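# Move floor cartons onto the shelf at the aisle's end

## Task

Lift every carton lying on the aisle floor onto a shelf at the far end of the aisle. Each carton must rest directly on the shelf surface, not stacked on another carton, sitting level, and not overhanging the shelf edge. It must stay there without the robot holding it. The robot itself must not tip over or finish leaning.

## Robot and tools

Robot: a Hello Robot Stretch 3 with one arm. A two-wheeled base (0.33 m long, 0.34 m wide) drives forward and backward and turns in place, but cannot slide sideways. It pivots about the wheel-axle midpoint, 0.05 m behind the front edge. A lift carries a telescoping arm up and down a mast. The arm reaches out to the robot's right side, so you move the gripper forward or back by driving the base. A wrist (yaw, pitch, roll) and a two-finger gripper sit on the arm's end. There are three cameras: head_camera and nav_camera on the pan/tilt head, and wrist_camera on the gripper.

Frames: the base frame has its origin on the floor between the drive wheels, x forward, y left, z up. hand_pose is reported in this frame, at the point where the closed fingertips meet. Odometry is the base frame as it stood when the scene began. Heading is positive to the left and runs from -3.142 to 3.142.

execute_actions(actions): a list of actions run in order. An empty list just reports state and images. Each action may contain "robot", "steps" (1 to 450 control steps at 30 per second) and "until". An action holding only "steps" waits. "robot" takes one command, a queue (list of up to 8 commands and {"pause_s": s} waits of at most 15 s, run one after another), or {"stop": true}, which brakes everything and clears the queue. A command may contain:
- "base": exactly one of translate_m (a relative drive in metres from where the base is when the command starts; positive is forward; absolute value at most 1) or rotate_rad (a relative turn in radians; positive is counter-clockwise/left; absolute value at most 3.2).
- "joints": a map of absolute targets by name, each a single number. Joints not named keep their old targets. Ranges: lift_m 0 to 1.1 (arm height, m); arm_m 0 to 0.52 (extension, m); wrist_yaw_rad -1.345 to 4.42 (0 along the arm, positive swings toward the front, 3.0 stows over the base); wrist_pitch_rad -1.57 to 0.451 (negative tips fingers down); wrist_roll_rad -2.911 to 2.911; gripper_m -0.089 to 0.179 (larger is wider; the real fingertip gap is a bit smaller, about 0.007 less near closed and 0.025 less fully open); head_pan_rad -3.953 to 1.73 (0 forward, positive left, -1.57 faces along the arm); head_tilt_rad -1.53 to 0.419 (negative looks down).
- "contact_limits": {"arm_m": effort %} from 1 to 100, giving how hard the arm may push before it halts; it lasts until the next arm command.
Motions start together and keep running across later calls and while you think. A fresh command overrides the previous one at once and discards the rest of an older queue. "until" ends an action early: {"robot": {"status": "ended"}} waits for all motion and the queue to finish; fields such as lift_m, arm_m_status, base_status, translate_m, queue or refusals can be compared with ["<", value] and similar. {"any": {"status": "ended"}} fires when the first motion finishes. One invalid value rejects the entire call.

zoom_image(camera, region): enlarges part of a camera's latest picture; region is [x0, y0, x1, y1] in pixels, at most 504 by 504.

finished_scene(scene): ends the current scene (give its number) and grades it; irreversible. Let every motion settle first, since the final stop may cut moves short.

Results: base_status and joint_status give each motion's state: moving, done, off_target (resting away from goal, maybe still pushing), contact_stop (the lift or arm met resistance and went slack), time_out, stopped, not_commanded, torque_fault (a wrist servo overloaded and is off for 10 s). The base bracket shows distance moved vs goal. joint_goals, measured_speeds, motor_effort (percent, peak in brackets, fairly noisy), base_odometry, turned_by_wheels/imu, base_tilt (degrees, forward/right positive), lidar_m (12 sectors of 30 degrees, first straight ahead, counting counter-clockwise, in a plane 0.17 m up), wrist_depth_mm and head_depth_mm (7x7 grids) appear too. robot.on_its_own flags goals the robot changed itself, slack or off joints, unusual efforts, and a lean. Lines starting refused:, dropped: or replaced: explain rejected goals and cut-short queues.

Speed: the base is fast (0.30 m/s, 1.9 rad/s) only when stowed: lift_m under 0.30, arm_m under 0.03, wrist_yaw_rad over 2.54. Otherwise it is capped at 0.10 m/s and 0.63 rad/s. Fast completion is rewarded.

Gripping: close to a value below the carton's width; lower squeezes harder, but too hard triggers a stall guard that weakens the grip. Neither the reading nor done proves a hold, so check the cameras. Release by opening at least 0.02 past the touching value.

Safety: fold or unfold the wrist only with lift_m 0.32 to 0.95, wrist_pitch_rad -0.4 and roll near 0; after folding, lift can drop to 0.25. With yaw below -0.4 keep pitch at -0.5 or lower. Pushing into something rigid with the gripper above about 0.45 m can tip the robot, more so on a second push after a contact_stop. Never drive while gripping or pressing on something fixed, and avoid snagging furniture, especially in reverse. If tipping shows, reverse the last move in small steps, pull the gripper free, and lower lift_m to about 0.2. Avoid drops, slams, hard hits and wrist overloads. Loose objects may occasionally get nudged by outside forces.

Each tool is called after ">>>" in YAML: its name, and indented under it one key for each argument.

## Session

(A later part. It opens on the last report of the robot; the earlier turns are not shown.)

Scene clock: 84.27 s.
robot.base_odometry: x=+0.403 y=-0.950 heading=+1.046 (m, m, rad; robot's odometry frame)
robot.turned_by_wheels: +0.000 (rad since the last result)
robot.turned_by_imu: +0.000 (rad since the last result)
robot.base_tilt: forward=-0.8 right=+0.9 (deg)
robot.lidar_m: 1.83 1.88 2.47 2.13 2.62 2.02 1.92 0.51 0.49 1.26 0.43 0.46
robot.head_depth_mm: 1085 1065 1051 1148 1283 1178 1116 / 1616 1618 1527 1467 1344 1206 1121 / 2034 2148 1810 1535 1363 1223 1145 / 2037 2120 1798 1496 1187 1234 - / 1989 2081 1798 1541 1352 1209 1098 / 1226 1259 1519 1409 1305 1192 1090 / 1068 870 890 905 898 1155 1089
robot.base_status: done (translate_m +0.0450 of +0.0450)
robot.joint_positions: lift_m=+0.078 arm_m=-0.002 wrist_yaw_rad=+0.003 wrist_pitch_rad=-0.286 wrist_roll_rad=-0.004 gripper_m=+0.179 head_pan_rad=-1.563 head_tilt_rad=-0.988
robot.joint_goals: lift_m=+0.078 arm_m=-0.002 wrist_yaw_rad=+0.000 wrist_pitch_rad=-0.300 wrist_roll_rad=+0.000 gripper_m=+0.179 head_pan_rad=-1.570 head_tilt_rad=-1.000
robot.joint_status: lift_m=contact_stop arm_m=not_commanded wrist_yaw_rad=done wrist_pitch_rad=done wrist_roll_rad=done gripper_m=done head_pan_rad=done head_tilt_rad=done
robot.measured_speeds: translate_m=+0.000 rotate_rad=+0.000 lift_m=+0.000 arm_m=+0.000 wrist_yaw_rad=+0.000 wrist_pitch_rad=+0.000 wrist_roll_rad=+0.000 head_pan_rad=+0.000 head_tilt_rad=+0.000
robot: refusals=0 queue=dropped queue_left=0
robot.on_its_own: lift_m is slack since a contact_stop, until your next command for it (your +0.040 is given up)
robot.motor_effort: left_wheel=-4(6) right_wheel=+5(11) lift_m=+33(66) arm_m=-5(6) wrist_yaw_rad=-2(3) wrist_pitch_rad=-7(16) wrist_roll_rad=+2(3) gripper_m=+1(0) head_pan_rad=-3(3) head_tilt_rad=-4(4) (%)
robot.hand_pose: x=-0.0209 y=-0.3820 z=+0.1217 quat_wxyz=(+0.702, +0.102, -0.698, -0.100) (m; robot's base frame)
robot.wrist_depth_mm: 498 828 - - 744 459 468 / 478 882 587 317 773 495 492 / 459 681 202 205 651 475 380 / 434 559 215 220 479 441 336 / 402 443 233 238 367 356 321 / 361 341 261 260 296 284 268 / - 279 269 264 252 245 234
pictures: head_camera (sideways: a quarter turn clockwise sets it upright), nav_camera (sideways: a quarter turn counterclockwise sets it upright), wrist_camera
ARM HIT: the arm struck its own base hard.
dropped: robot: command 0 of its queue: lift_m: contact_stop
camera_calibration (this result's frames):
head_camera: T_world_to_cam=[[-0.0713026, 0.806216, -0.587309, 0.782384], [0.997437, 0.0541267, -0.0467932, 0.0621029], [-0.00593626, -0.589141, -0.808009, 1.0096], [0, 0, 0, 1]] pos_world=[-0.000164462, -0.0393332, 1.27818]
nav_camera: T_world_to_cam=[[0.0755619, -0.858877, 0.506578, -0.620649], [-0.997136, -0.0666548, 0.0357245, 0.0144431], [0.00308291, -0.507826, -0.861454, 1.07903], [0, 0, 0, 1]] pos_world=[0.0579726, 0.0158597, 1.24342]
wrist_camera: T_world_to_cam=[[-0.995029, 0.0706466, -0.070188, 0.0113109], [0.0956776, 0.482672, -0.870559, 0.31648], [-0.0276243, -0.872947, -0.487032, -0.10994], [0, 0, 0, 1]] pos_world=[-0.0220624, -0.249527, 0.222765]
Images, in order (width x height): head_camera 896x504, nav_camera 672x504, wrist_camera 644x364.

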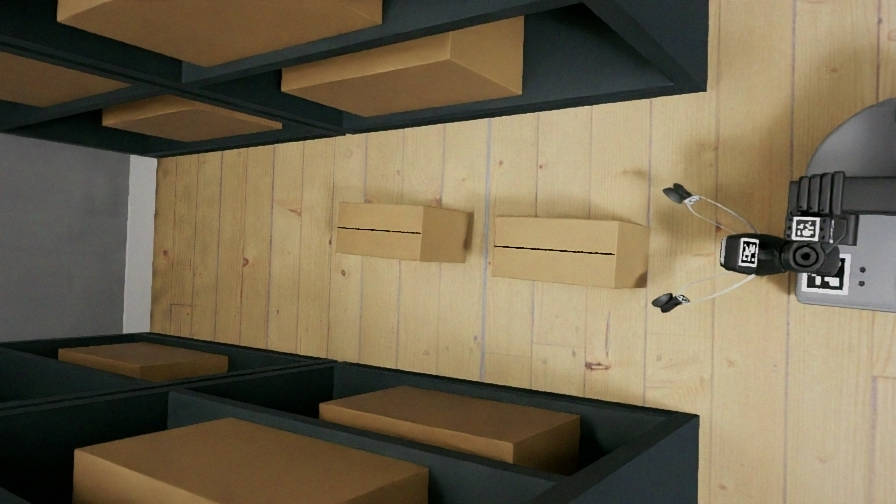

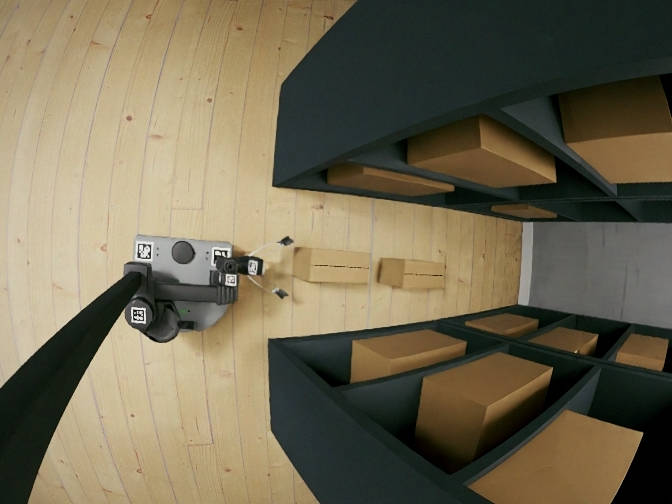

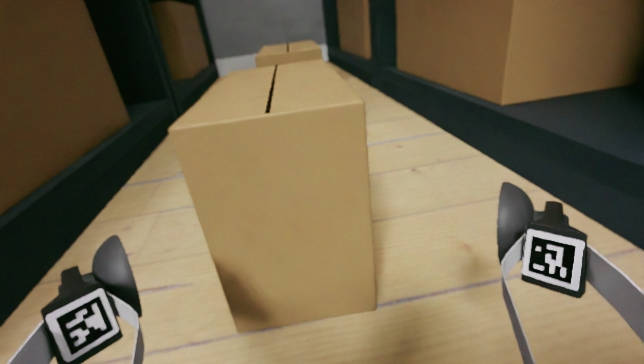

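>>> execute_actions:
  actions:
    - {"robot":[{"joints":{"lift_m":0.1,"arm_m":0.08}},{"joints":{"lift_m":0.04}},{"joints":{"arm_m":0.16}},{"joints":{"gripper_m":0.09}},{"pause_s":1}],"steps":450,"until":{"robot":{"status":"ended"}}}

Scene clock: 93.53 s.
robot.base_odometry: x=+0.403 y=-0.950 heading=+1.046 (m, m, rad; robot's odometry frame)
robot.turned_by_wheels: +0.000 (rad since the last result)
robot.turned_by_imu: -0.001 (rad since the last result)
robot.base_tilt: forward=-0.8 right=+0.9 (deg)
robot.lidar_m: 1.83 1.88 2.48 2.13 2.61 2.02 1.92 0.51 0.49 0.51 0.43 0.46
robot.head_depth_mm: 1084 1068 1050 1173 1273 1178 1114 / 1621 1602 1518 1471 1347 1217 1121 / 2048 2156 1808 1537 1361 1238 - / 2042 2134 1800 1459 1217 1197 1137 / 1985 2082 1788 1544 1355 1213 1094 / 1232 1257 1508 1399 1307 1192 1090 / 1067 870 890 902 898 1146 1089
robot.base_status: done (translate_m +0.0450 of +0.0450)
robot.joint_positions: lift_m=+0.040 arm_m=+0.160 wrist_yaw_rad=+0.002 wrist_pitch_rad=-0.316 wrist_roll_rad=-0.004 gripper_m=+0.095 head_pan_rad=-1.563 head_tilt_rad=-0.988
robot.joint_goals: lift_m=+0.040 arm_m=+0.160 wrist_yaw_rad=+0.000 wrist_pitch_rad=-0.300 wrist_roll_rad=+0.000 gripper_m=+0.094 head_pan_rad=-1.570 head_tilt_rad=-1.000
robot.joint_status: lift_m=done arm_m=done wrist_yaw_rad=done wrist_pitch_rad=done wrist_roll_rad=done gripper_m=done head_pan_rad=done head_tilt_rad=done
robot.measured_speeds: translate_m=+0.000 rotate_rad=+0.000 lift_m=+0.000 arm_m=+0.000 wrist_yaw_rad=+0.000 wrist_pitch_rad=+0.000 wrist_roll_rad=+0.000 head_pan_rad=+0.000 head_tilt_rad=+0.000
robot: refusals=0 queue=done queue_left=0
robot.motor_effort: left_wheel=-3(4) right_wheel=+5(5) lift_m=+29(42) arm_m=+5(5) wrist_yaw_rad=-2(2) wrist_pitch_rad=+7(7) wrist_roll_rad=+2(2) gripper_m=-29(100) head_pan_rad=-2(3) head_tilt_rad=-4(4) (%)
robot.hand_pose: x=-0.0211 y=-0.5407 z=+0.0764 quat_wxyz=(+0.700, +0.112, -0.697, -0.111) (m; robot's base frame)
robot.wrist_depth_mm: 661 731 205 97 87 396 321 / 439 90 90 90 91 401 329 / 445 97 97 98 98 402 319 / 421 106 106 106 106 340 314 / 359 120 116 116 117 267 262 / 282 128 128 129 129 218 219 / 240 215 143 143 144 194 189
pictures: head_camera (sideways: a quarter turn clockwise sets it upright), nav_camera (sideways: a quarter turn counterclockwise sets it upright), wrist_camera
camera_calibration (this result's frames):
head_camera: T_world_to_cam=[[-0.0713027, 0.806216, -0.587309, 0.782384], [0.997437, 0.0541269, -0.0467932, 0.0621029], [-0.0059362, -0.58914, -0.808009, 1.0096], [0, 0, 0, 1]] pos_world=[-0.000164457, -0.0393332, 1.27818]
nav_camera: T_world_to_cam=[[0.075562, -0.858877, 0.506577, -0.620649], [-0.997136, -0.066655, 0.0357245, 0.0144431], [0.00308297, -0.507826, -0.861454, 1.07903], [0, 0, 0, 1]] pos_world=[0.0579726, 0.0158598, 1.24342]
wrist_camera: T_world_to_cam=[[-0.994948, 0.0735129, -0.0683738, 0.0205966], [0.096372, 0.508488, -0.855659, 0.366536], [-0.0281347, -0.857925, -0.513004, -0.260446], [0, 0, 0, 1]] pos_world=[-0.0221588, -0.411336, 0.181428]
Images, in order (width x height): head_camera 896x504, nav_camera 672x504, wrist_camera 644x364.

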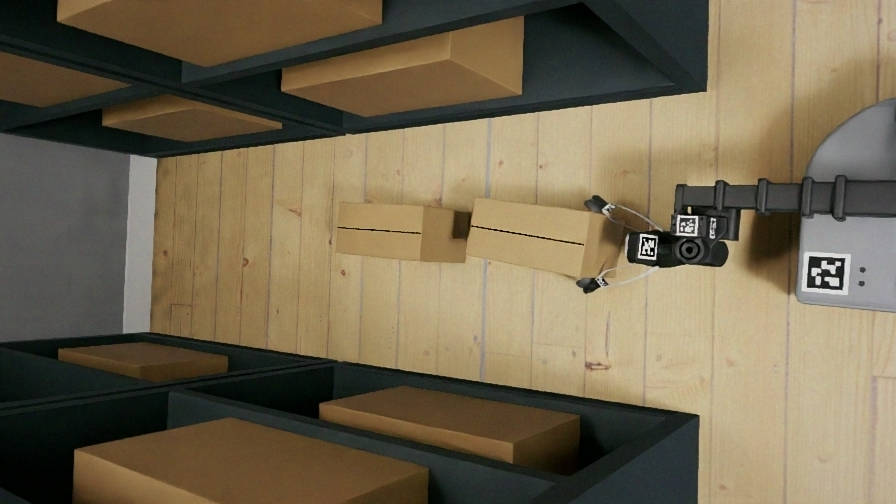

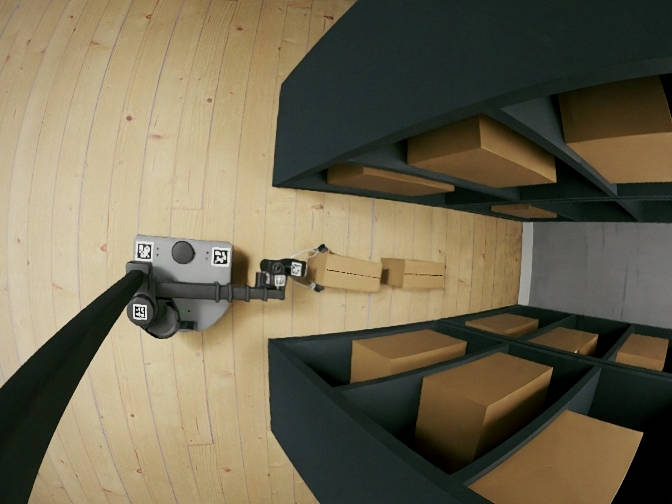

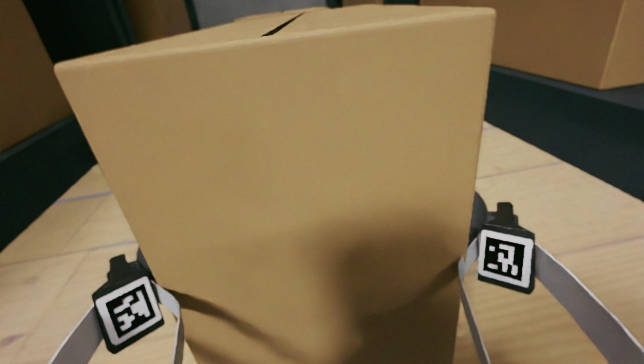

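>>> execute_actions:
  actions:
    - {"robot":[{"joints":{"gripper_m":0.04}},{"pause_s":1},{"joints":{"lift_m":0.25}},{"pause_s":1}],"steps":450,"until":{"robot":{"status":"ended"}}}

Scene clock: 100.83 s.
robot.base_odometry: x=+0.403 y=-0.950 heading=+1.046 (m, m, rad; robot's odometry frame)
robot.turned_by_wheels: +0.000 (rad since the last result)
robot.turned_by_imu: -0.001 (rad since the last result)
robot.base_tilt: forward=-0.8 right=+1.0 (deg)
robot.lidar_m: 1.84 1.88 2.48 2.13 2.61 2.02 1.92 0.51 0.49 0.73 0.43 0.46
robot.head_depth_mm: 1084 1068 1044 1168 1276 1170 1115 / 1617 1609 1518 1477 1337 1209 1120 / 2048 2135 1801 1491 1351 1205 - / 2056 2131 1800 1388 1064 1200 1134 / 1997 2064 1791 1541 1351 1219 1093 / 1228 1265 1502 1394 1304 1185 1089 / 1069 867 890 903 900 1151 1089
robot.base_status: done (translate_m +0.0450 of +0.0450)
robot.joint_positions: lift_m=+0.250 arm_m=+0.160 wrist_yaw_rad=+0.002 wrist_pitch_rad=-0.328 wrist_roll_rad=-0.004 gripper_m=+0.070 head_pan_rad=-1.563 head_tilt_rad=-0.988
robot.joint_goals: lift_m=+0.250 arm_m=+0.160 wrist_yaw_rad=+0.000 wrist_pitch_rad=-0.300 wrist_roll_rad=+0.000 gripper_m=+0.068 head_pan_rad=-1.570 head_tilt_rad=-1.000
robot.joint_status: lift_m=done arm_m=done wrist_yaw_rad=done wrist_pitch_rad=done wrist_roll_rad=done gripper_m=off_target head_pan_rad=done head_tilt_rad=done
robot.measured_speeds: translate_m=+0.000 rotate_rad=+0.000 lift_m=+0.000 arm_m=+0.000 wrist_yaw_rad=+0.000 wrist_pitch_rad=+0.000 wrist_roll_rad=+0.000 head_pan_rad=+0.000 head_tilt_rad=+0.000
robot: refusals=0 queue=done queue_left=0
robot.on_its_own: gripper_m is held at +0.068, not at your +0.040, by its stall guard, which is still easing
robot.motor_effort: left_wheel=-4(4) right_wheel=+5(5) lift_m=+38(40) arm_m=+4(5) wrist_yaw_rad=-2(2) wrist_pitch_rad=+12(12) wrist_roll_rad=+2(2) gripper_m=-42(100) head_pan_rad=-2(2) head_tilt_rad=-4(4) (%)
robot.hand_pose: x=-0.0211 y=-0.5395 z=+0.2832 quat_wxyz=(+0.699, +0.116, -0.696, -0.115) (m; robot's base frame)
robot.wrist_depth_mm: 655 - - - 98 446 340 / 684 103 102 102 102 440 340 / 473 109 108 108 107 455 369 / 458 116 114 113 113 472 402 / 443 523 121 120 120 441 423 / 424 129 129 128 127 461 377 / 381 450 137 136 136 410 379
pictures: head_camera (sideways: a quarter turn clockwise sets it upright), nav_camera (sideways: a quarter turn counterclockwise sets it upright), wrist_camera
camera_calibration (this result's frames):
head_camera: T_world_to_cam=[[-0.0713028, 0.806216, -0.587309, 0.782384], [0.997437, 0.054127, -0.0467932, 0.0621029], [-0.00593613, -0.58914, -0.808009, 1.0096], [0, 0, 0, 1]] pos_world=[-0.000164453, -0.0393332, 1.27818]
nav_camera: T_world_to_cam=[[0.0755621, -0.858877, 0.506577, -0.620649], [-0.997136, -0.0666551, 0.0357245, 0.0144431], [0.00308303, -0.507826, -0.861454, 1.07903], [0, 0, 0, 1]] pos_world=[0.0579726, 0.0158598, 1.24342]
wrist_camera: T_world_to_cam=[[-0.994926, 0.0746389, -0.0674595, 0.0349217], [0.0965122, 0.518731, -0.849472, 0.546664], [-0.0284104, -0.851673, -0.523303, -0.147004], [0, 0, 0, 1]] pos_world=[-0.0221917, -0.411377, 0.389805]
Images, in order (width x height): head_camera 896x504, nav_camera 672x504, wrist_camera 644x364.

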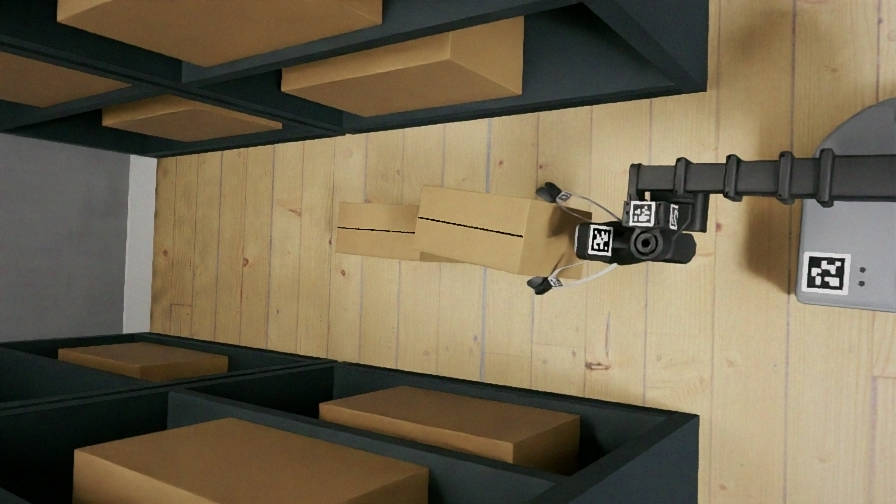

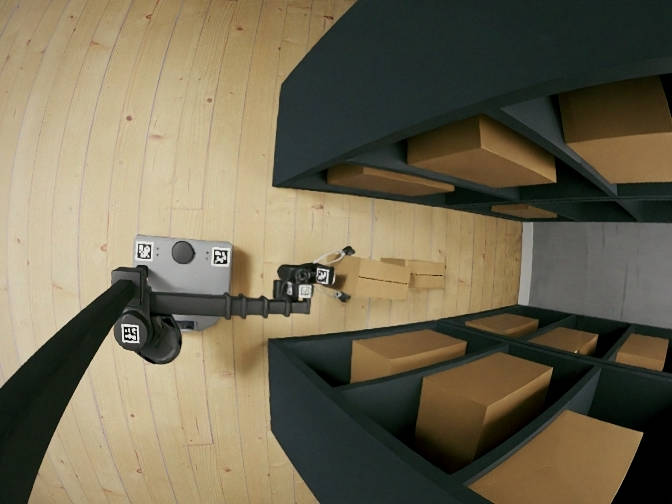

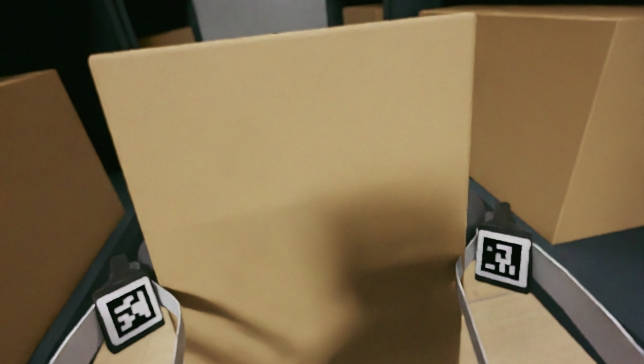

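>>> execute_actions:
  actions:
    - {"robot":[{"joints":{"arm_m":0.0},"base":{"translate_m":-0.12}},{"joints":{"wrist_yaw_rad":1.57}},{"base":{"translate_m":0.45},"joints":{"arm_m":0.1}},{"joints":{"lift_m":0.045,"head_pan_rad":-0.5}},{"joints":{"gripper_m":0.179}},{"pause_s":0.5}],"steps":450,"until":{"robot":{"status":"ended"}}}
    - {"steps":300,"until":{"robot":{"status":"ended"}}}

Scene clock: 123.37 s.
robot.base_odometry: x=+0.568 y=-0.665 heading=+1.046 (m, m, rad; robot's odometry frame)
robot.turned_by_wheels: +0.000 (rad since the last result)
robot.turned_by_imu: -0.028 (rad since the last result)
robot.base_tilt: forward=-0.9 right=+0.8 (deg)
robot.lidar_m: 1.51 1.53 1.99 2.11 2.61 2.35 2.25 0.75 0.92 0.21 0.15 0.15
robot.head_depth_mm: 363 399 445 503 577 679 840 / 410 459 518 597 707 860 1012 / 1750 1989 649 737 908 1049 989 / 1628 1933 1799 1556 1359 1216 965 / 1537 1795 1788 1540 1359 1211 1096 / 1455 1679 1780 1544 1350 1210 1088 / 1376 1579 1722 1543 1352 1207 1084
robot.base_status: done (translate_m +0.4500 of +0.4500)
robot.joint_positions: lift_m=+0.128 arm_m=+0.100 wrist_yaw_rad=+1.600 wrist_pitch_rad=-0.254 wrist_roll_rad=-0.004 gripper_m=+0.097 head_pan_rad=-0.507 head_tilt_rad=-0.990
robot.joint_goals: lift_m=+0.127 arm_m=+0.100 wrist_yaw_rad=+1.570 wrist_pitch_rad=-0.300 wrist_roll_rad=+0.000 gripper_m=+0.097 head_pan_rad=-0.500 head_tilt_rad=-1.000
robot.joint_status: lift_m=contact_stop arm_m=done wrist_yaw_rad=done wrist_pitch_rad=done wrist_roll_rad=done gripper_m=off_target head_pan_rad=done head_tilt_rad=done
robot.measured_speeds: translate_m=+0.000 rotate_rad=+0.003 lift_m=+0.010 arm_m=+0.000 wrist_yaw_rad=+0.150 wrist_pitch_rad=+0.000 wrist_roll_rad=+0.000 head_pan_rad=+0.000 head_tilt_rad=-0.024
robot: refusals=0 queue=dropped queue_left=0
robot.on_its_own: gripper_m is held at +0.097, not at your +0.040, by its stall guard, which is not easing now; lift_m is slack since a contact_stop, until your next command for it (your +0.045 is given up)
robot.motor_effort: left_wheel=+6(15) right_wheel=+1(51) lift_m=+20(40) arm_m=+4(5) wrist_yaw_rad=-30(97) wrist_pitch_rad=-21(48) wrist_roll_rad=+2(34) gripper_m=+7(43) head_pan_rad=+3(36) head_tilt_rad=-4(4) (%)
robot.hand_pose: x=+0.2205 y=-0.2376 z=+0.1789 quat_wxyz=(+0.554, +0.565, -0.423, +0.442) (m; robot's base frame)
robot.wrist_depth_mm: - - - - 167 102 74 / - - - - 178 107 76 / - - - - 191 111 78 / 908 817 736 677 200 115 80 / 617 583 545 502 297 120 83 / 472 451 416 405 290 116 85 / 379 360 121 117 114 107 87
pictures: head_camera (sideways: a quarter turn clockwise sets it upright), nav_camera (sideways: a quarter turn counterclockwise sets it upright), wrist_camera
dropped: robot: command 3 of its queue: lift_m: contact_stop
camera_calibration (this result's frames):
head_camera: T_world_to_cam=[[-0.737965, 0.335162, -0.585725, 0.784386], [0.443562, 0.895026, -0.0467016, 0.0653622], [0.508586, -0.294269, -0.809163, 1.00797], [0, 0, 0, 1]] pos_world=[0.0372197, -0.024784, 1.2781]
nav_camera: T_world_to_cam=[[0.785768, -0.357288, 0.50489, -0.622783], [-0.432526, -0.900918, 0.0356083, 0.0111503], [0.442142, -0.246358, -0.862449, 1.07764], [0, 0, 0, 1]] pos_world=[0.0177151, 0.0530184, 1.24345]
wrist_camera: T_world_to_cam=[[-0.0413172, -0.996521, -0.0723741, -0.218106], [-0.456967, 0.0832632, -0.885578, 0.303118], [0.888523, -0.00351703, -0.458818, 0.0501332], [0, 0, 0, 1]] pos_world=[0.0849592, -0.242409, 0.275652]
Images, in order (width x height): head_camera 896x504, nav_camera 672x504, wrist_camera 644x364.

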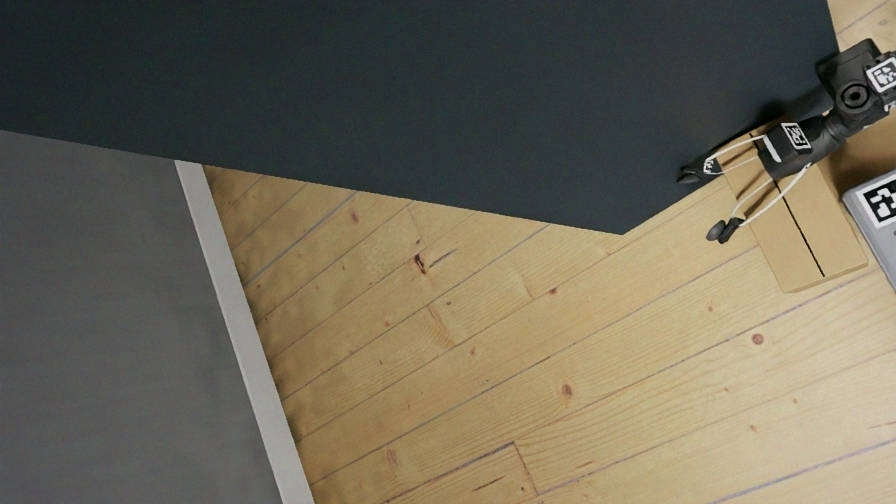

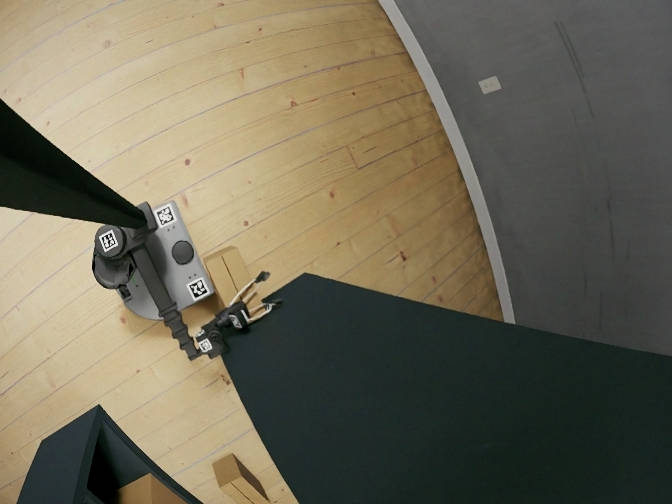

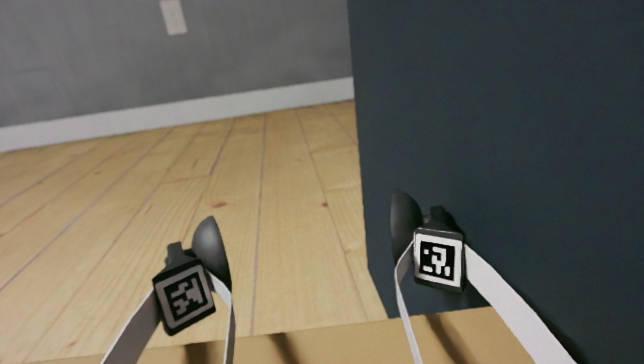

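>>> execute_actions:
  actions:
    - {"robot":[{"joints":{"lift_m":0.4,"arm_m":0.0,"gripper_m":0.179}},{"base":{"translate_m":-0.35},"joints":{"head_pan_rad":-0.3,"head_tilt_rad":-1.1}}],"steps":450,"until":{"robot":{"status":"ended"}}}

Scene clock: 133.23 s.
robot.base_odometry: x=+0.393 y=-0.968 heading=+1.046 (m, m, rad; robot's odometry frame)
robot.turned_by_wheels: +0.000 (rad since the last result)
robot.turned_by_imu: -0.004 (rad since the last result)
robot.base_tilt: forward=-0.9 right=+1.0 (deg)
robot.lidar_m: 0.41 1.89 2.45 2.13 2.58 2.00 1.89 0.55 0.48 0.88 0.46 0.42
robot.head_depth_mm: 513 557 609 750 1271 1201 1120 / 609 677 753 855 1239 1201 - / 756 853 984 1171 1257 1212 - / 1916 1870 1646 1436 1216 1194 - / 1855 1861 1617 1455 1289 1191 1116 / 1798 1834 1624 1448 1291 1180 1095 / 1731 1827 1613 1440 1292 1180 1075
robot.base_status: done (translate_m -0.3500 of -0.3500)
robot.joint_positions: lift_m=+0.400 arm_m=+0.000 wrist_yaw_rad=+1.627 wrist_pitch_rad=-0.319 wrist_roll_rad=-0.001 gripper_m=+0.179 head_pan_rad=-0.307 head_tilt_rad=-1.086
robot.joint_goals: lift_m=+0.400 arm_m=+0.000 wrist_yaw_rad=+1.624 wrist_pitch_rad=-0.300 wrist_roll_rad=+0.000 gripper_m=+0.179 head_pan_rad=-0.300 head_tilt_rad=-1.100
robot.joint_status: lift_m=done arm_m=done wrist_yaw_rad=done wrist_pitch_rad=done wrist_roll_rad=done gripper_m=done head_pan_rad=done head_tilt_rad=done
robot.measured_speeds: translate_m=+0.000 rotate_rad=+0.000 lift_m=+0.000 arm_m=+0.000 wrist_yaw_rad=+0.000 wrist_pitch_rad=+0.000 wrist_roll_rad=+0.000 head_pan_rad=+0.000 head_tilt_rad=+0.000
robot: refusals=0 queue=done queue_left=0
robot.on_its_own: wrist_yaw_rad is held at +1.624, not at your +1.570, by its stall guard, which is not easing now
robot.motor_effort: left_wheel=+0(4) right_wheel=+1(42) lift_m=+37(41) arm_m=-5(6) wrist_yaw_rad=-3(37) wrist_pitch_rad=+8(28) wrist_roll_rad=+1(1) gripper_m=+0(100) head_pan_rad=+3(17) head_tilt_rad=-4(10) (%)
robot.hand_pose: x=+0.2140 y=-0.1323 z=+0.4352 quat_wxyz=(+0.562, +0.584, -0.397, +0.430) (m; robot's base frame)
robot.wrist_depth_mm: - - - - 480 291 224 / - - - - 515 303 242 / - - - - 553 314 264 / - - - - 599 345 412 / - - 921 881 548 395 437 / 857 795 745 486 472 388 489 / - 653 638 495 510 422 465
pictures: head_camera (sideways: a quarter turn clockwise sets it upright), nav_camera (sideways: a quarter turn counterclockwise sets it upright), wrist_camera
camera_calibration (this result's frames):
head_camera: T_world_to_cam=[[-0.8401, 0.197867, -0.505056, 0.679919], [0.252893, 0.966583, -0.0419765, 0.0603682], [0.479873, -0.16299, -0.862065, 1.07691], [0, 0, 0, 1]] pos_world=[0.0391536, -0.0173594, 1.2743]
nav_camera: T_world_to_cam=[[0.883677, -0.207628, 0.41953, -0.512193], [-0.241983, -0.969825, 0.0297283, 0.0176472], [0.400698, -0.127789, -0.907255, 1.13612], [0, 0, 0, 1]] pos_world=[0.00164411, 0.0559525, 1.2451]
wrist_camera: T_world_to_cam=[[-0.020868, -0.997304, -0.0703457, -0.100266], [-0.516171, 0.0710056, -0.853537, 0.515503], [0.856231, 0.0184988, -0.516261, 0.208764], [0, 0, 0, 1]] pos_world=[0.0852451, -0.140461, 0.540724]
Images, in order (width x height): head_camera 896x504, nav_camera 672x504, wrist_camera 644x364.

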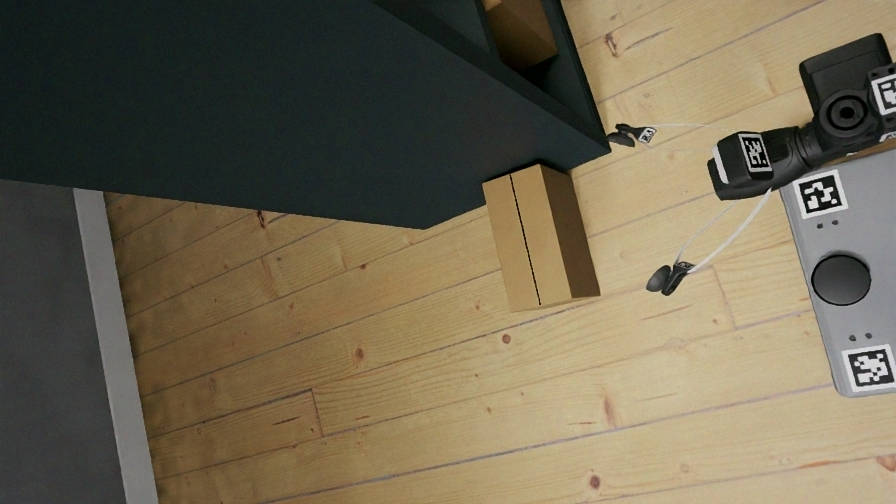

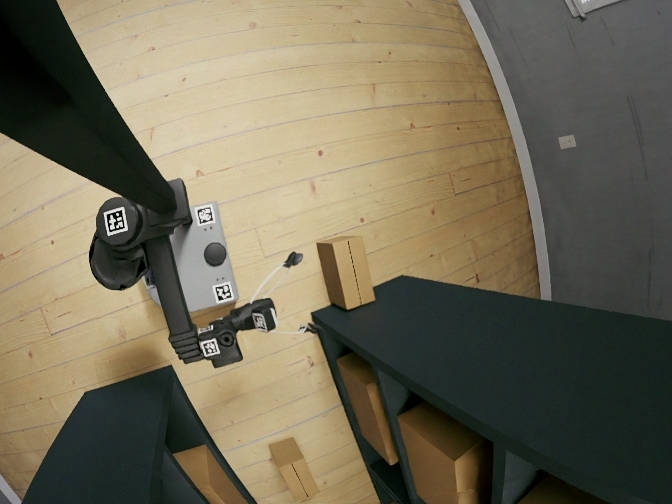

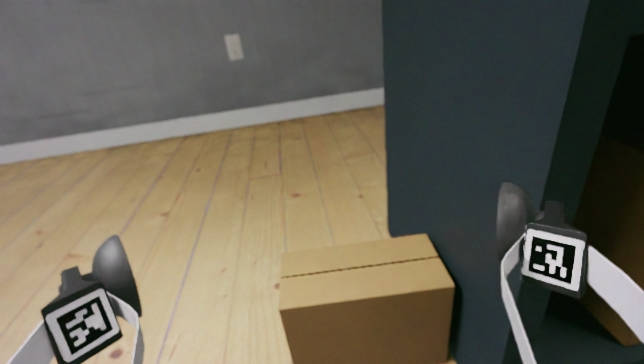

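>>> execute_actions:
  actions:
    - {"robot":[{"joints":{"gripper_m":0.03}},{"joints":{"wrist_yaw_rad":0.0,"head_pan_rad":-1.57,"head_tilt_rad":-0.9}},{"joints":{"gripper_m":0.179,"arm_m":0.35,"lift_m":0.1,"wrist_pitch_rad":-0.25},"base":{"translate_m":0.02}}],"steps":450,"until":{"robot":{"status":"ended"}}}

Scene clock: 146.60 s.
robot.base_odometry: x=+0.403 y=-0.950 heading=+1.046 (m, m, rad; robot's odometry frame)
robot.turned_by_wheels: +0.000 (rad since the last result)
robot.turned_by_imu: -0.001 (rad since the last result)
robot.base_tilt: forward=-0.9 right=+1.0 (deg)
robot.lidar_m: 0.39 1.87 2.42 2.12 2.59 2.02 1.91 0.55 0.49 0.88 0.44 0.40
robot.head_depth_mm: 1085 1021 955 982 1212 1017 1124 / 1389 1323 1396 1354 1352 1237 1125 / 1955 2187 1933 1656 1435 1255 1132 / 1967 2249 1989 1510 1460 1245 1119 / 1966 2244 1967 1655 1419 1249 1112 / 1854 1592 1572 1548 1362 1226 1103 / 1075 987 987 949 1091 1043 1097
robot.base_status: done (translate_m +0.0200 of +0.0200)
robot.joint_positions: lift_m=+0.100 arm_m=+0.350 wrist_yaw_rad=+0.002 wrist_pitch_rad=-0.270 wrist_roll_rad=-0.001 gripper_m=+0.179 head_pan_rad=-1.563 head_tilt_rad=-0.902
robot.joint_goals: lift_m=+0.100 arm_m=+0.350 wrist_yaw_rad=+0.000 wrist_pitch_rad=-0.250 wrist_roll_rad=+0.000 gripper_m=+0.179 head_pan_rad=-1.570 head_tilt_rad=-0.900
robot.joint_status: lift_m=done arm_m=done wrist_yaw_rad=done wrist_pitch_rad=done wrist_roll_rad=done gripper_m=done head_pan_rad=done head_tilt_rad=done
robot.measured_speeds: translate_m=+0.000 rotate_rad=+0.000 lift_m=+0.000 arm_m=+0.000 wrist_yaw_rad=+0.000 wrist_pitch_rad=+0.000 wrist_roll_rad=+0.000 head_pan_rad=+0.000 head_tilt_rad=+0.000
robot: refusals=0 queue=done queue_left=0
robot.motor_effort: left_wheel=-1(4) right_wheel=+1(8) lift_m=+29(38) arm_m=+5(4) wrist_yaw_rad=-1(1) wrist_pitch_rad=+9(9) wrist_roll_rad=+1(1) gripper_m=+0(100) head_pan_rad=-2(36) head_tilt_rad=+1(12) (%)
robot.hand_pose: x=-0.0211 y=-0.7351 z=+0.1472 quat_wxyz=(+0.701, +0.096, -0.700, -0.095) (m; robot's base frame)
robot.wrist_depth_mm: 571 - - - 610 384 281 / 554 953 - - 649 399 288 / 568 894 295 304 641 414 297 / 542 655 312 325 527 425 302 / 464 497 344 350 408 389 281 / 411 382 357 347 333 313 285 / - 308 304 291 279 270 257
pictures: head_camera (sideways: a quarter turn clockwise sets it upright), nav_camera (sideways: a quarter turn counterclockwise sets it upright), wrist_camera
camera_calibration (this result's frames):
head_camera: T_world_to_cam=[[-0.071019, 0.753014, -0.654161, 0.869484], [0.997461, 0.0501072, -0.0506101, 0.0670775], [-0.00533197, -0.656094, -0.754661, 0.940234], [0, 0, 0, 1]] pos_world=[-0.000143984, -0.0412137, 1.28173]
nav_camera: T_world_to_cam=[[0.0753378, -0.812387, 0.578232, -0.713994], [-0.997151, -0.0635361, 0.0406538, 0.00802157], [0.00371201, -0.579647, -0.814859, 1.01846], [0, 0, 0, 1]] pos_world=[0.058009, 0.010815, 1.24243]
wrist_camera: T_world_to_cam=[[-0.994729, 0.0709694, -0.0740119, 0.0387042], [0.0987641, 0.469053, -0.87763, 0.5003], [-0.0275693, -0.880314, -0.47359, -0.413153], [0, 0, 0, 1]] pos_world=[-0.0223018, -0.601119, 0.246278]
Images, in order (width x height): head_camera 896x504, nav_camera 672x504, wrist_camera 644x364.

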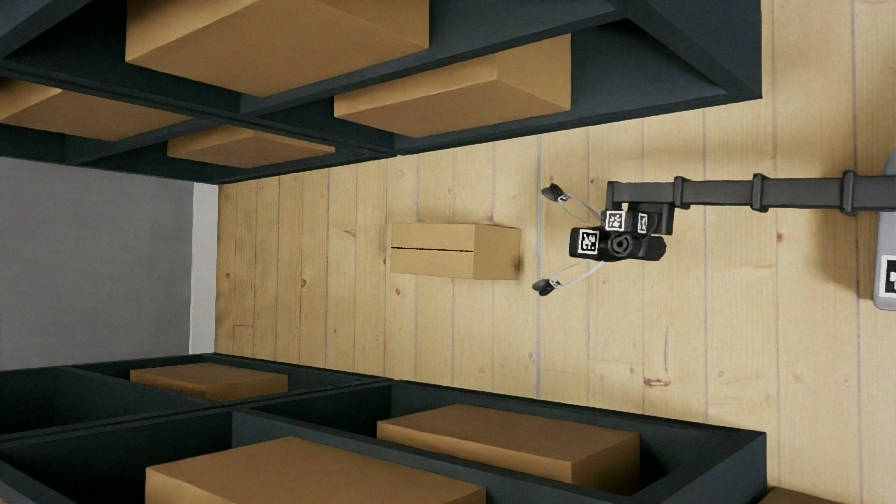

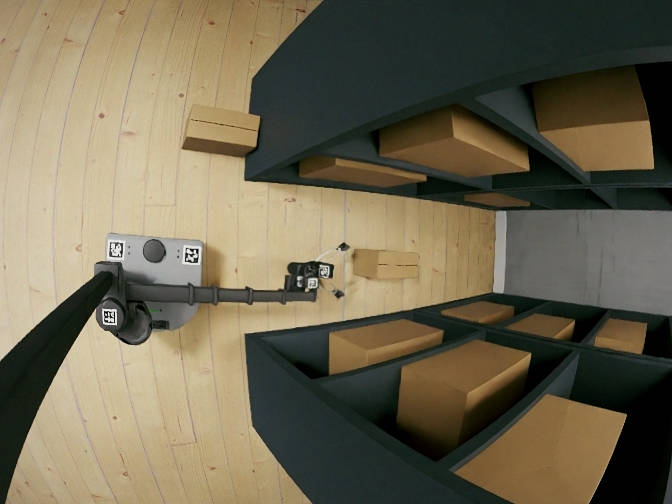

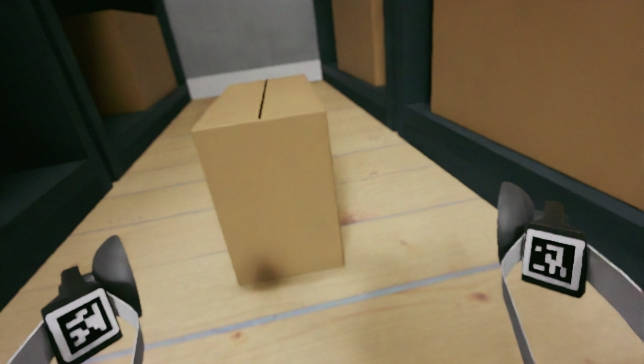

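>>> execute_actions:
  actions:
    - {"robot":[{"joints":{"lift_m":0.03,"wrist_pitch_rad":-0.15},"base":{"translate_m":0.03}},{"joints":{"arm_m":0.52}}],"steps":450,"until":{"robot":{"status":"ended"}}}

Scene clock: 152.30 s.
robot.base_odometry: x=+0.418 y=-0.925 heading=+1.046 (m, m, rad; robot's odometry frame)
robot.turned_by_wheels: +0.000 (rad since the last result)
robot.turned_by_imu: -0.001 (rad since the last result)
robot.base_tilt: forward=-0.8 right=+1.0 (deg)
robot.lidar_m: 0.36 1.85 2.38 2.12 2.59 2.04 1.94 0.55 0.51 0.88 0.42 0.36
robot.head_depth_mm: 1106 1044 1040 1007 1309 1088 1125 / 1503 1471 1470 1468 1378 1241 1122 / 1989 2239 1986 1663 1455 1256 1119 / 1968 2281 1986 1501 1396 1246 1122 / 1985 2233 1982 1654 1420 1251 1111 / 1772 1309 1514 1456 1350 1205 1108 / 1030 960 885 894 872 968 1082
robot.base_status: done (translate_m +0.0300 of +0.0300)
robot.joint_positions: lift_m=+0.030 arm_m=+0.517 wrist_yaw_rad=+0.002 wrist_pitch_rad=-0.171 wrist_roll_rad=-0.001 gripper_m=+0.179 head_pan_rad=-1.563 head_tilt_rad=-0.902
robot.joint_goals: lift_m=+0.030 arm_m=+0.520 wrist_yaw_rad=+0.000 wrist_pitch_rad=-0.150 wrist_roll_rad=+0.000 gripper_m=+0.179 head_pan_rad=-1.570 head_tilt_rad=-0.900
robot.joint_status: lift_m=done arm_m=done wrist_yaw_rad=done wrist_pitch_rad=done wrist_roll_rad=done gripper_m=done head_pan_rad=done head_tilt_rad=done
robot.measured_speeds: translate_m=+0.000 rotate_rad=+0.000 lift_m=+0.000 arm_m=+0.000 wrist_yaw_rad=+0.000 wrist_pitch_rad=+0.000 wrist_roll_rad=+0.000 head_pan_rad=+0.000 head_tilt_rad=+0.000
robot: refusals=0 queue=done queue_left=0
robot.motor_effort: left_wheel=-1(4) right_wheel=+0(8) lift_m=+29(30) arm_m=+4(5) wrist_yaw_rad=-3(2) wrist_pitch_rad=+9(10) wrist_roll_rad=+1(1) gripper_m=+1(0) head_pan_rad=-2(2) head_tilt_rad=+0(1) (%)
robot.hand_pose: x=-0.0210 y=-0.9106 z=+0.1015 quat_wxyz=(+0.705, +0.061, -0.704, -0.060) (m; robot's base frame)
robot.wrist_depth_mm: 755 - - - 675 452 294 / 750 926 - 191 137 481 304 / 495 117 118 121 126 420 311 / 487 124 124 129 133 413 300 / 439 419 131 136 142 343 295 / 376 312 140 145 151 263 242 / - 260 149 155 162 221 210
pictures: head_camera (sideways: a quarter turn clockwise sets it upright), nav_camera (sideways: a quarter turn counterclockwise sets it upright), wrist_camera
camera_calibration (this result's frames):
head_camera: T_world_to_cam=[[-0.0710064, 0.752989, -0.654191, 0.869524], [0.997462, 0.0500888, -0.0506119, 0.0670797], [-0.00534253, -0.656124, -0.754634, 0.940199], [0, 0, 0, 1]] pos_world=[-0.000144656, -0.0412144, 1.28174]
nav_camera: T_world_to_cam=[[0.0753243, -0.812365, 0.578264, -0.714036], [-0.997152, -0.0635181, 0.040656, 0.00801864], [0.00370273, -0.57968, -0.814836, 1.01842], [0, 0, 0, 1]] pos_world=[0.0580091, 0.0108118, 1.24242]
wrist_camera: T_world_to_cam=[[-0.994716, 0.0632773, -0.0808439, 0.0414785], [0.0989174, 0.379952, -0.919702, 0.465584], [-0.0274795, -0.922839, -0.384204, -0.637112], [0, 0, 0, 1]] pos_world=[-0.0223025, -0.767476, 0.186771]
Images, in order (width x height): head_camera 896x504, nav_camera 672x504, wrist_camera 644x364.

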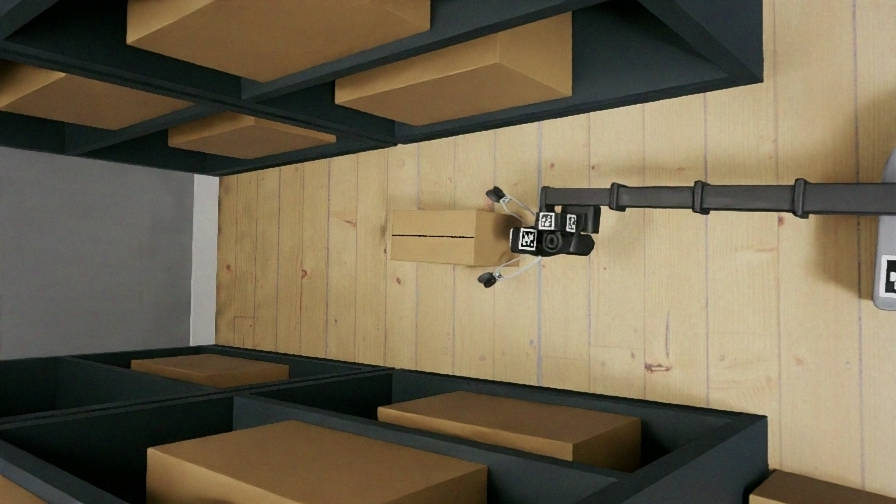

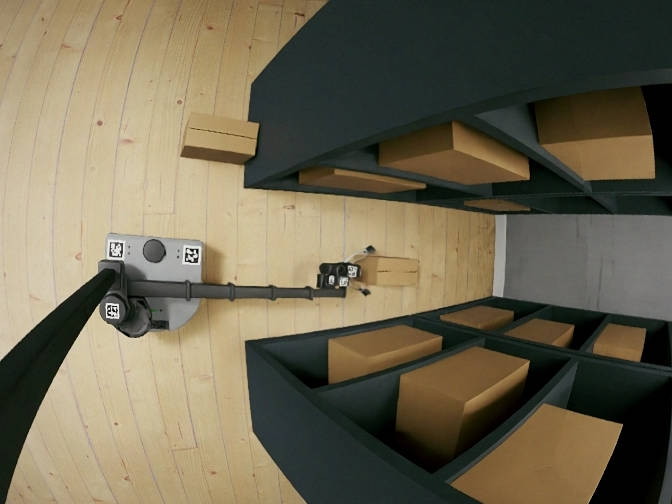

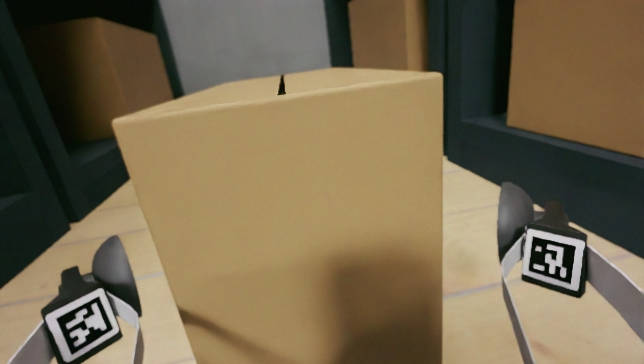

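>>> execute_actions:
  actions:
    - {"robot":[{"joints":{"gripper_m":0.07}},{"pause_s":1},{"joints":{"lift_m":0.4}},{"joints":{"arm_m":0.0}},{"joints":{"wrist_yaw_rad":0.4},"base":{"rotate_rad":-0.39}},{"joints":{"wrist_yaw_rad":0.8},"base":{"rotate_rad":-0.39}},{"joints":{"wrist_yaw_rad":1.2},"base":{"rotate_rad":-0.39}},{"joints":{"wrist_yaw_rad":1.57,"head_pan_rad":-0.3,"head_tilt_rad":-0.7},"base":{"rotate_rad":-0.40}}],"steps":450,"until":{"robot":{"status":"ended"}}}
    - {"steps":450,"until":{"robot":{"status":"ended"}}}

Scene clock: 176.03 s.
robot.base_odometry: x=+0.418 y=-0.925 heading=-0.523 (m, m, rad; robot's odometry frame)
robot.turned_by_wheels: -1.569 (rad since the last result)
robot.turned_by_imu: -1.567 (rad since the last result)
robot.base_tilt: forward=-0.8 right=+0.9 (deg)
robot.lidar_m: 1.15 0.42 0.37 0.36 1.84 2.37 2.11 2.23 2.05 1.94 0.55 0.51
robot.head_depth_mm: 520 548 572 586 646 826 1143 / 611 648 675 1020 978 857 1065 / 734 786 988 995 1051 1304 1143 / 1092 1148 1161 1238 1420 1345 890 / 1296 1489 1610 1836 1636 1360 1183 / 1825 2059 2301 2001 1632 1359 1172 / 1811 2007 2285 1995 1606 1351 1164
robot.base_status: done (rotate_rad -0.3998 of -0.4000)
robot.joint_positions: lift_m=+0.400 arm_m=+0.000 wrist_yaw_rad=+1.567 wrist_pitch_rad=-0.183 wrist_roll_rad=-0.001 gripper_m=+0.092 head_pan_rad=-0.307 head_tilt_rad=-0.705
robot.joint_goals: lift_m=+0.400 arm_m=+0.000 wrist_yaw_rad=+1.570 wrist_pitch_rad=-0.150 wrist_roll_rad=+0.000 gripper_m=+0.091 head_pan_rad=-0.300 head_tilt_rad=-0.700
robot.joint_status: lift_m=done arm_m=done wrist_yaw_rad=done wrist_pitch_rad=done wrist_roll_rad=done gripper_m=done head_pan_rad=done head_tilt_rad=done
robot.measured_speeds: translate_m=+0.000 rotate_rad=+0.000 lift_m=+0.000 arm_m=+0.000 wrist_yaw_rad=+0.000 wrist_pitch_rad=+0.000 wrist_roll_rad=+0.000 head_pan_rad=+0.000 head_tilt_rad=+0.000
robot: refusals=0 queue=done queue_left=0
robot.on_its_own: gripper_m is held at +0.091, not at your +0.070, by its stall guard, which is not easing now
robot.motor_effort: left_wheel=+3(7) right_wheel=-4(11) lift_m=+39(39) arm_m=-5(5) wrist_yaw_rad=+2(5) wrist_pitch_rad=+15(15) wrist_roll_rad=+1(1) gripper_m=-24(100) head_pan_rad=+2(37) head_tilt_rad=+1(12) (%)
robot.hand_pose: x=+0.2262 y=-0.1463 z=+0.4682 quat_wxyz=(+0.545, +0.542, -0.453, +0.451) (m; robot's base frame)
robot.wrist_depth_mm: 710 - - - 620 297 305 / 671 - - - 609 313 323 / - - - - 865 331 344 / - - 170 172 178 351 366 / 597 864 151 152 154 370 397 / 568 723 136 137 138 401 428 / 535 708 123 124 125 422 464
pictures: head_camera (sideways: a quarter turn clockwise sets it upright), nav_camera (sideways: a quarter turn counterclockwise sets it upright), wrist_camera
camera_calibration (this result's frames):
head_camera: T_world_to_cam=[[-0.601504, 0.122377, -0.789441, 1.04903], [0.271528, 0.960683, -0.0579642, 0.0810939], [0.751309, -0.249221, -0.611083, 0.748873], [0, 0, 0, 1]] pos_world=[0.046339, -0.0196477, 1.29047]
nav_camera: T_world_to_cam=[[0.672409, -0.140819, 0.726661, -0.911043], [-0.257049, -0.96506, 0.0508402, -0.0097665], [0.694113, -0.220973, -0.685112, 0.845521], [0, 0, 0, 1]] pos_world=[0.0231962, 0.0491202, 1.24179]
wrist_camera: T_world_to_cam=[[-0.0698038, -0.994343, -0.0800624, -0.0956437], [-0.390299, 0.101083, -0.915122, 0.555684], [0.918038, -0.0326308, -0.395147, 0.137406], [0, 0, 0, 1]] pos_world=[0.0840624, -0.146789, 0.555157]
Images, in order (width x height): head_camera 896x504, nav_camera 672x504, wrist_camera 644x364.

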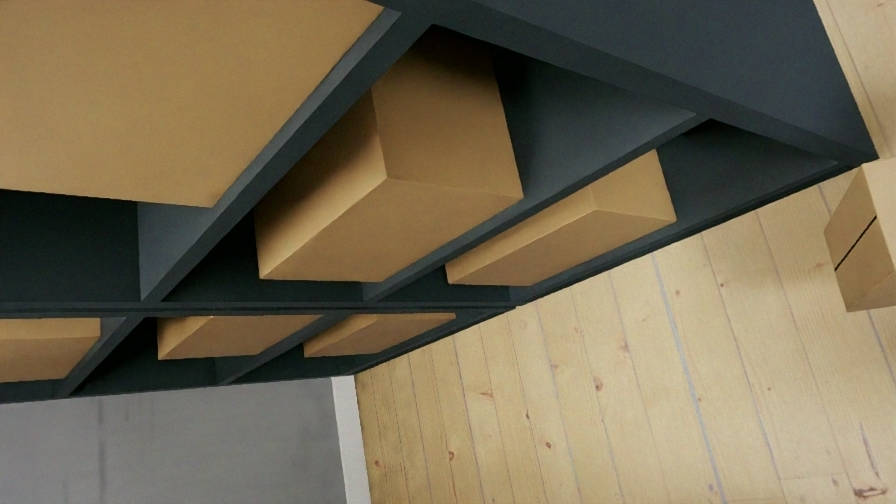

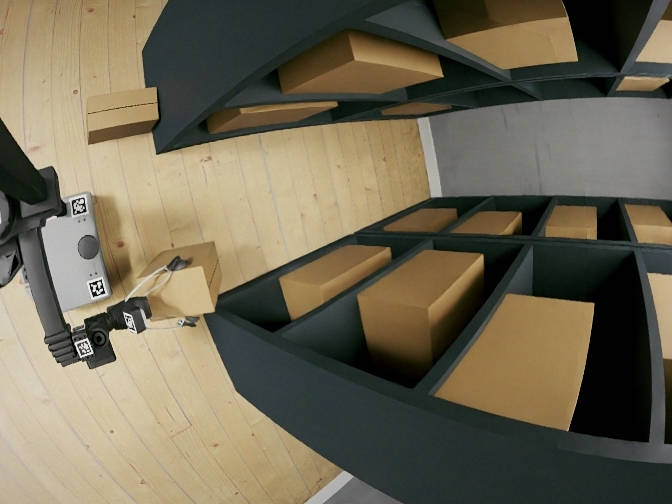

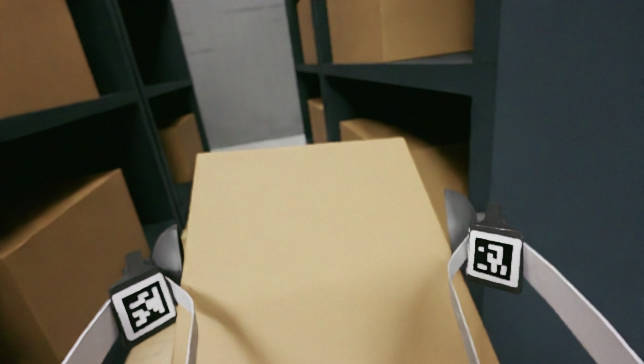

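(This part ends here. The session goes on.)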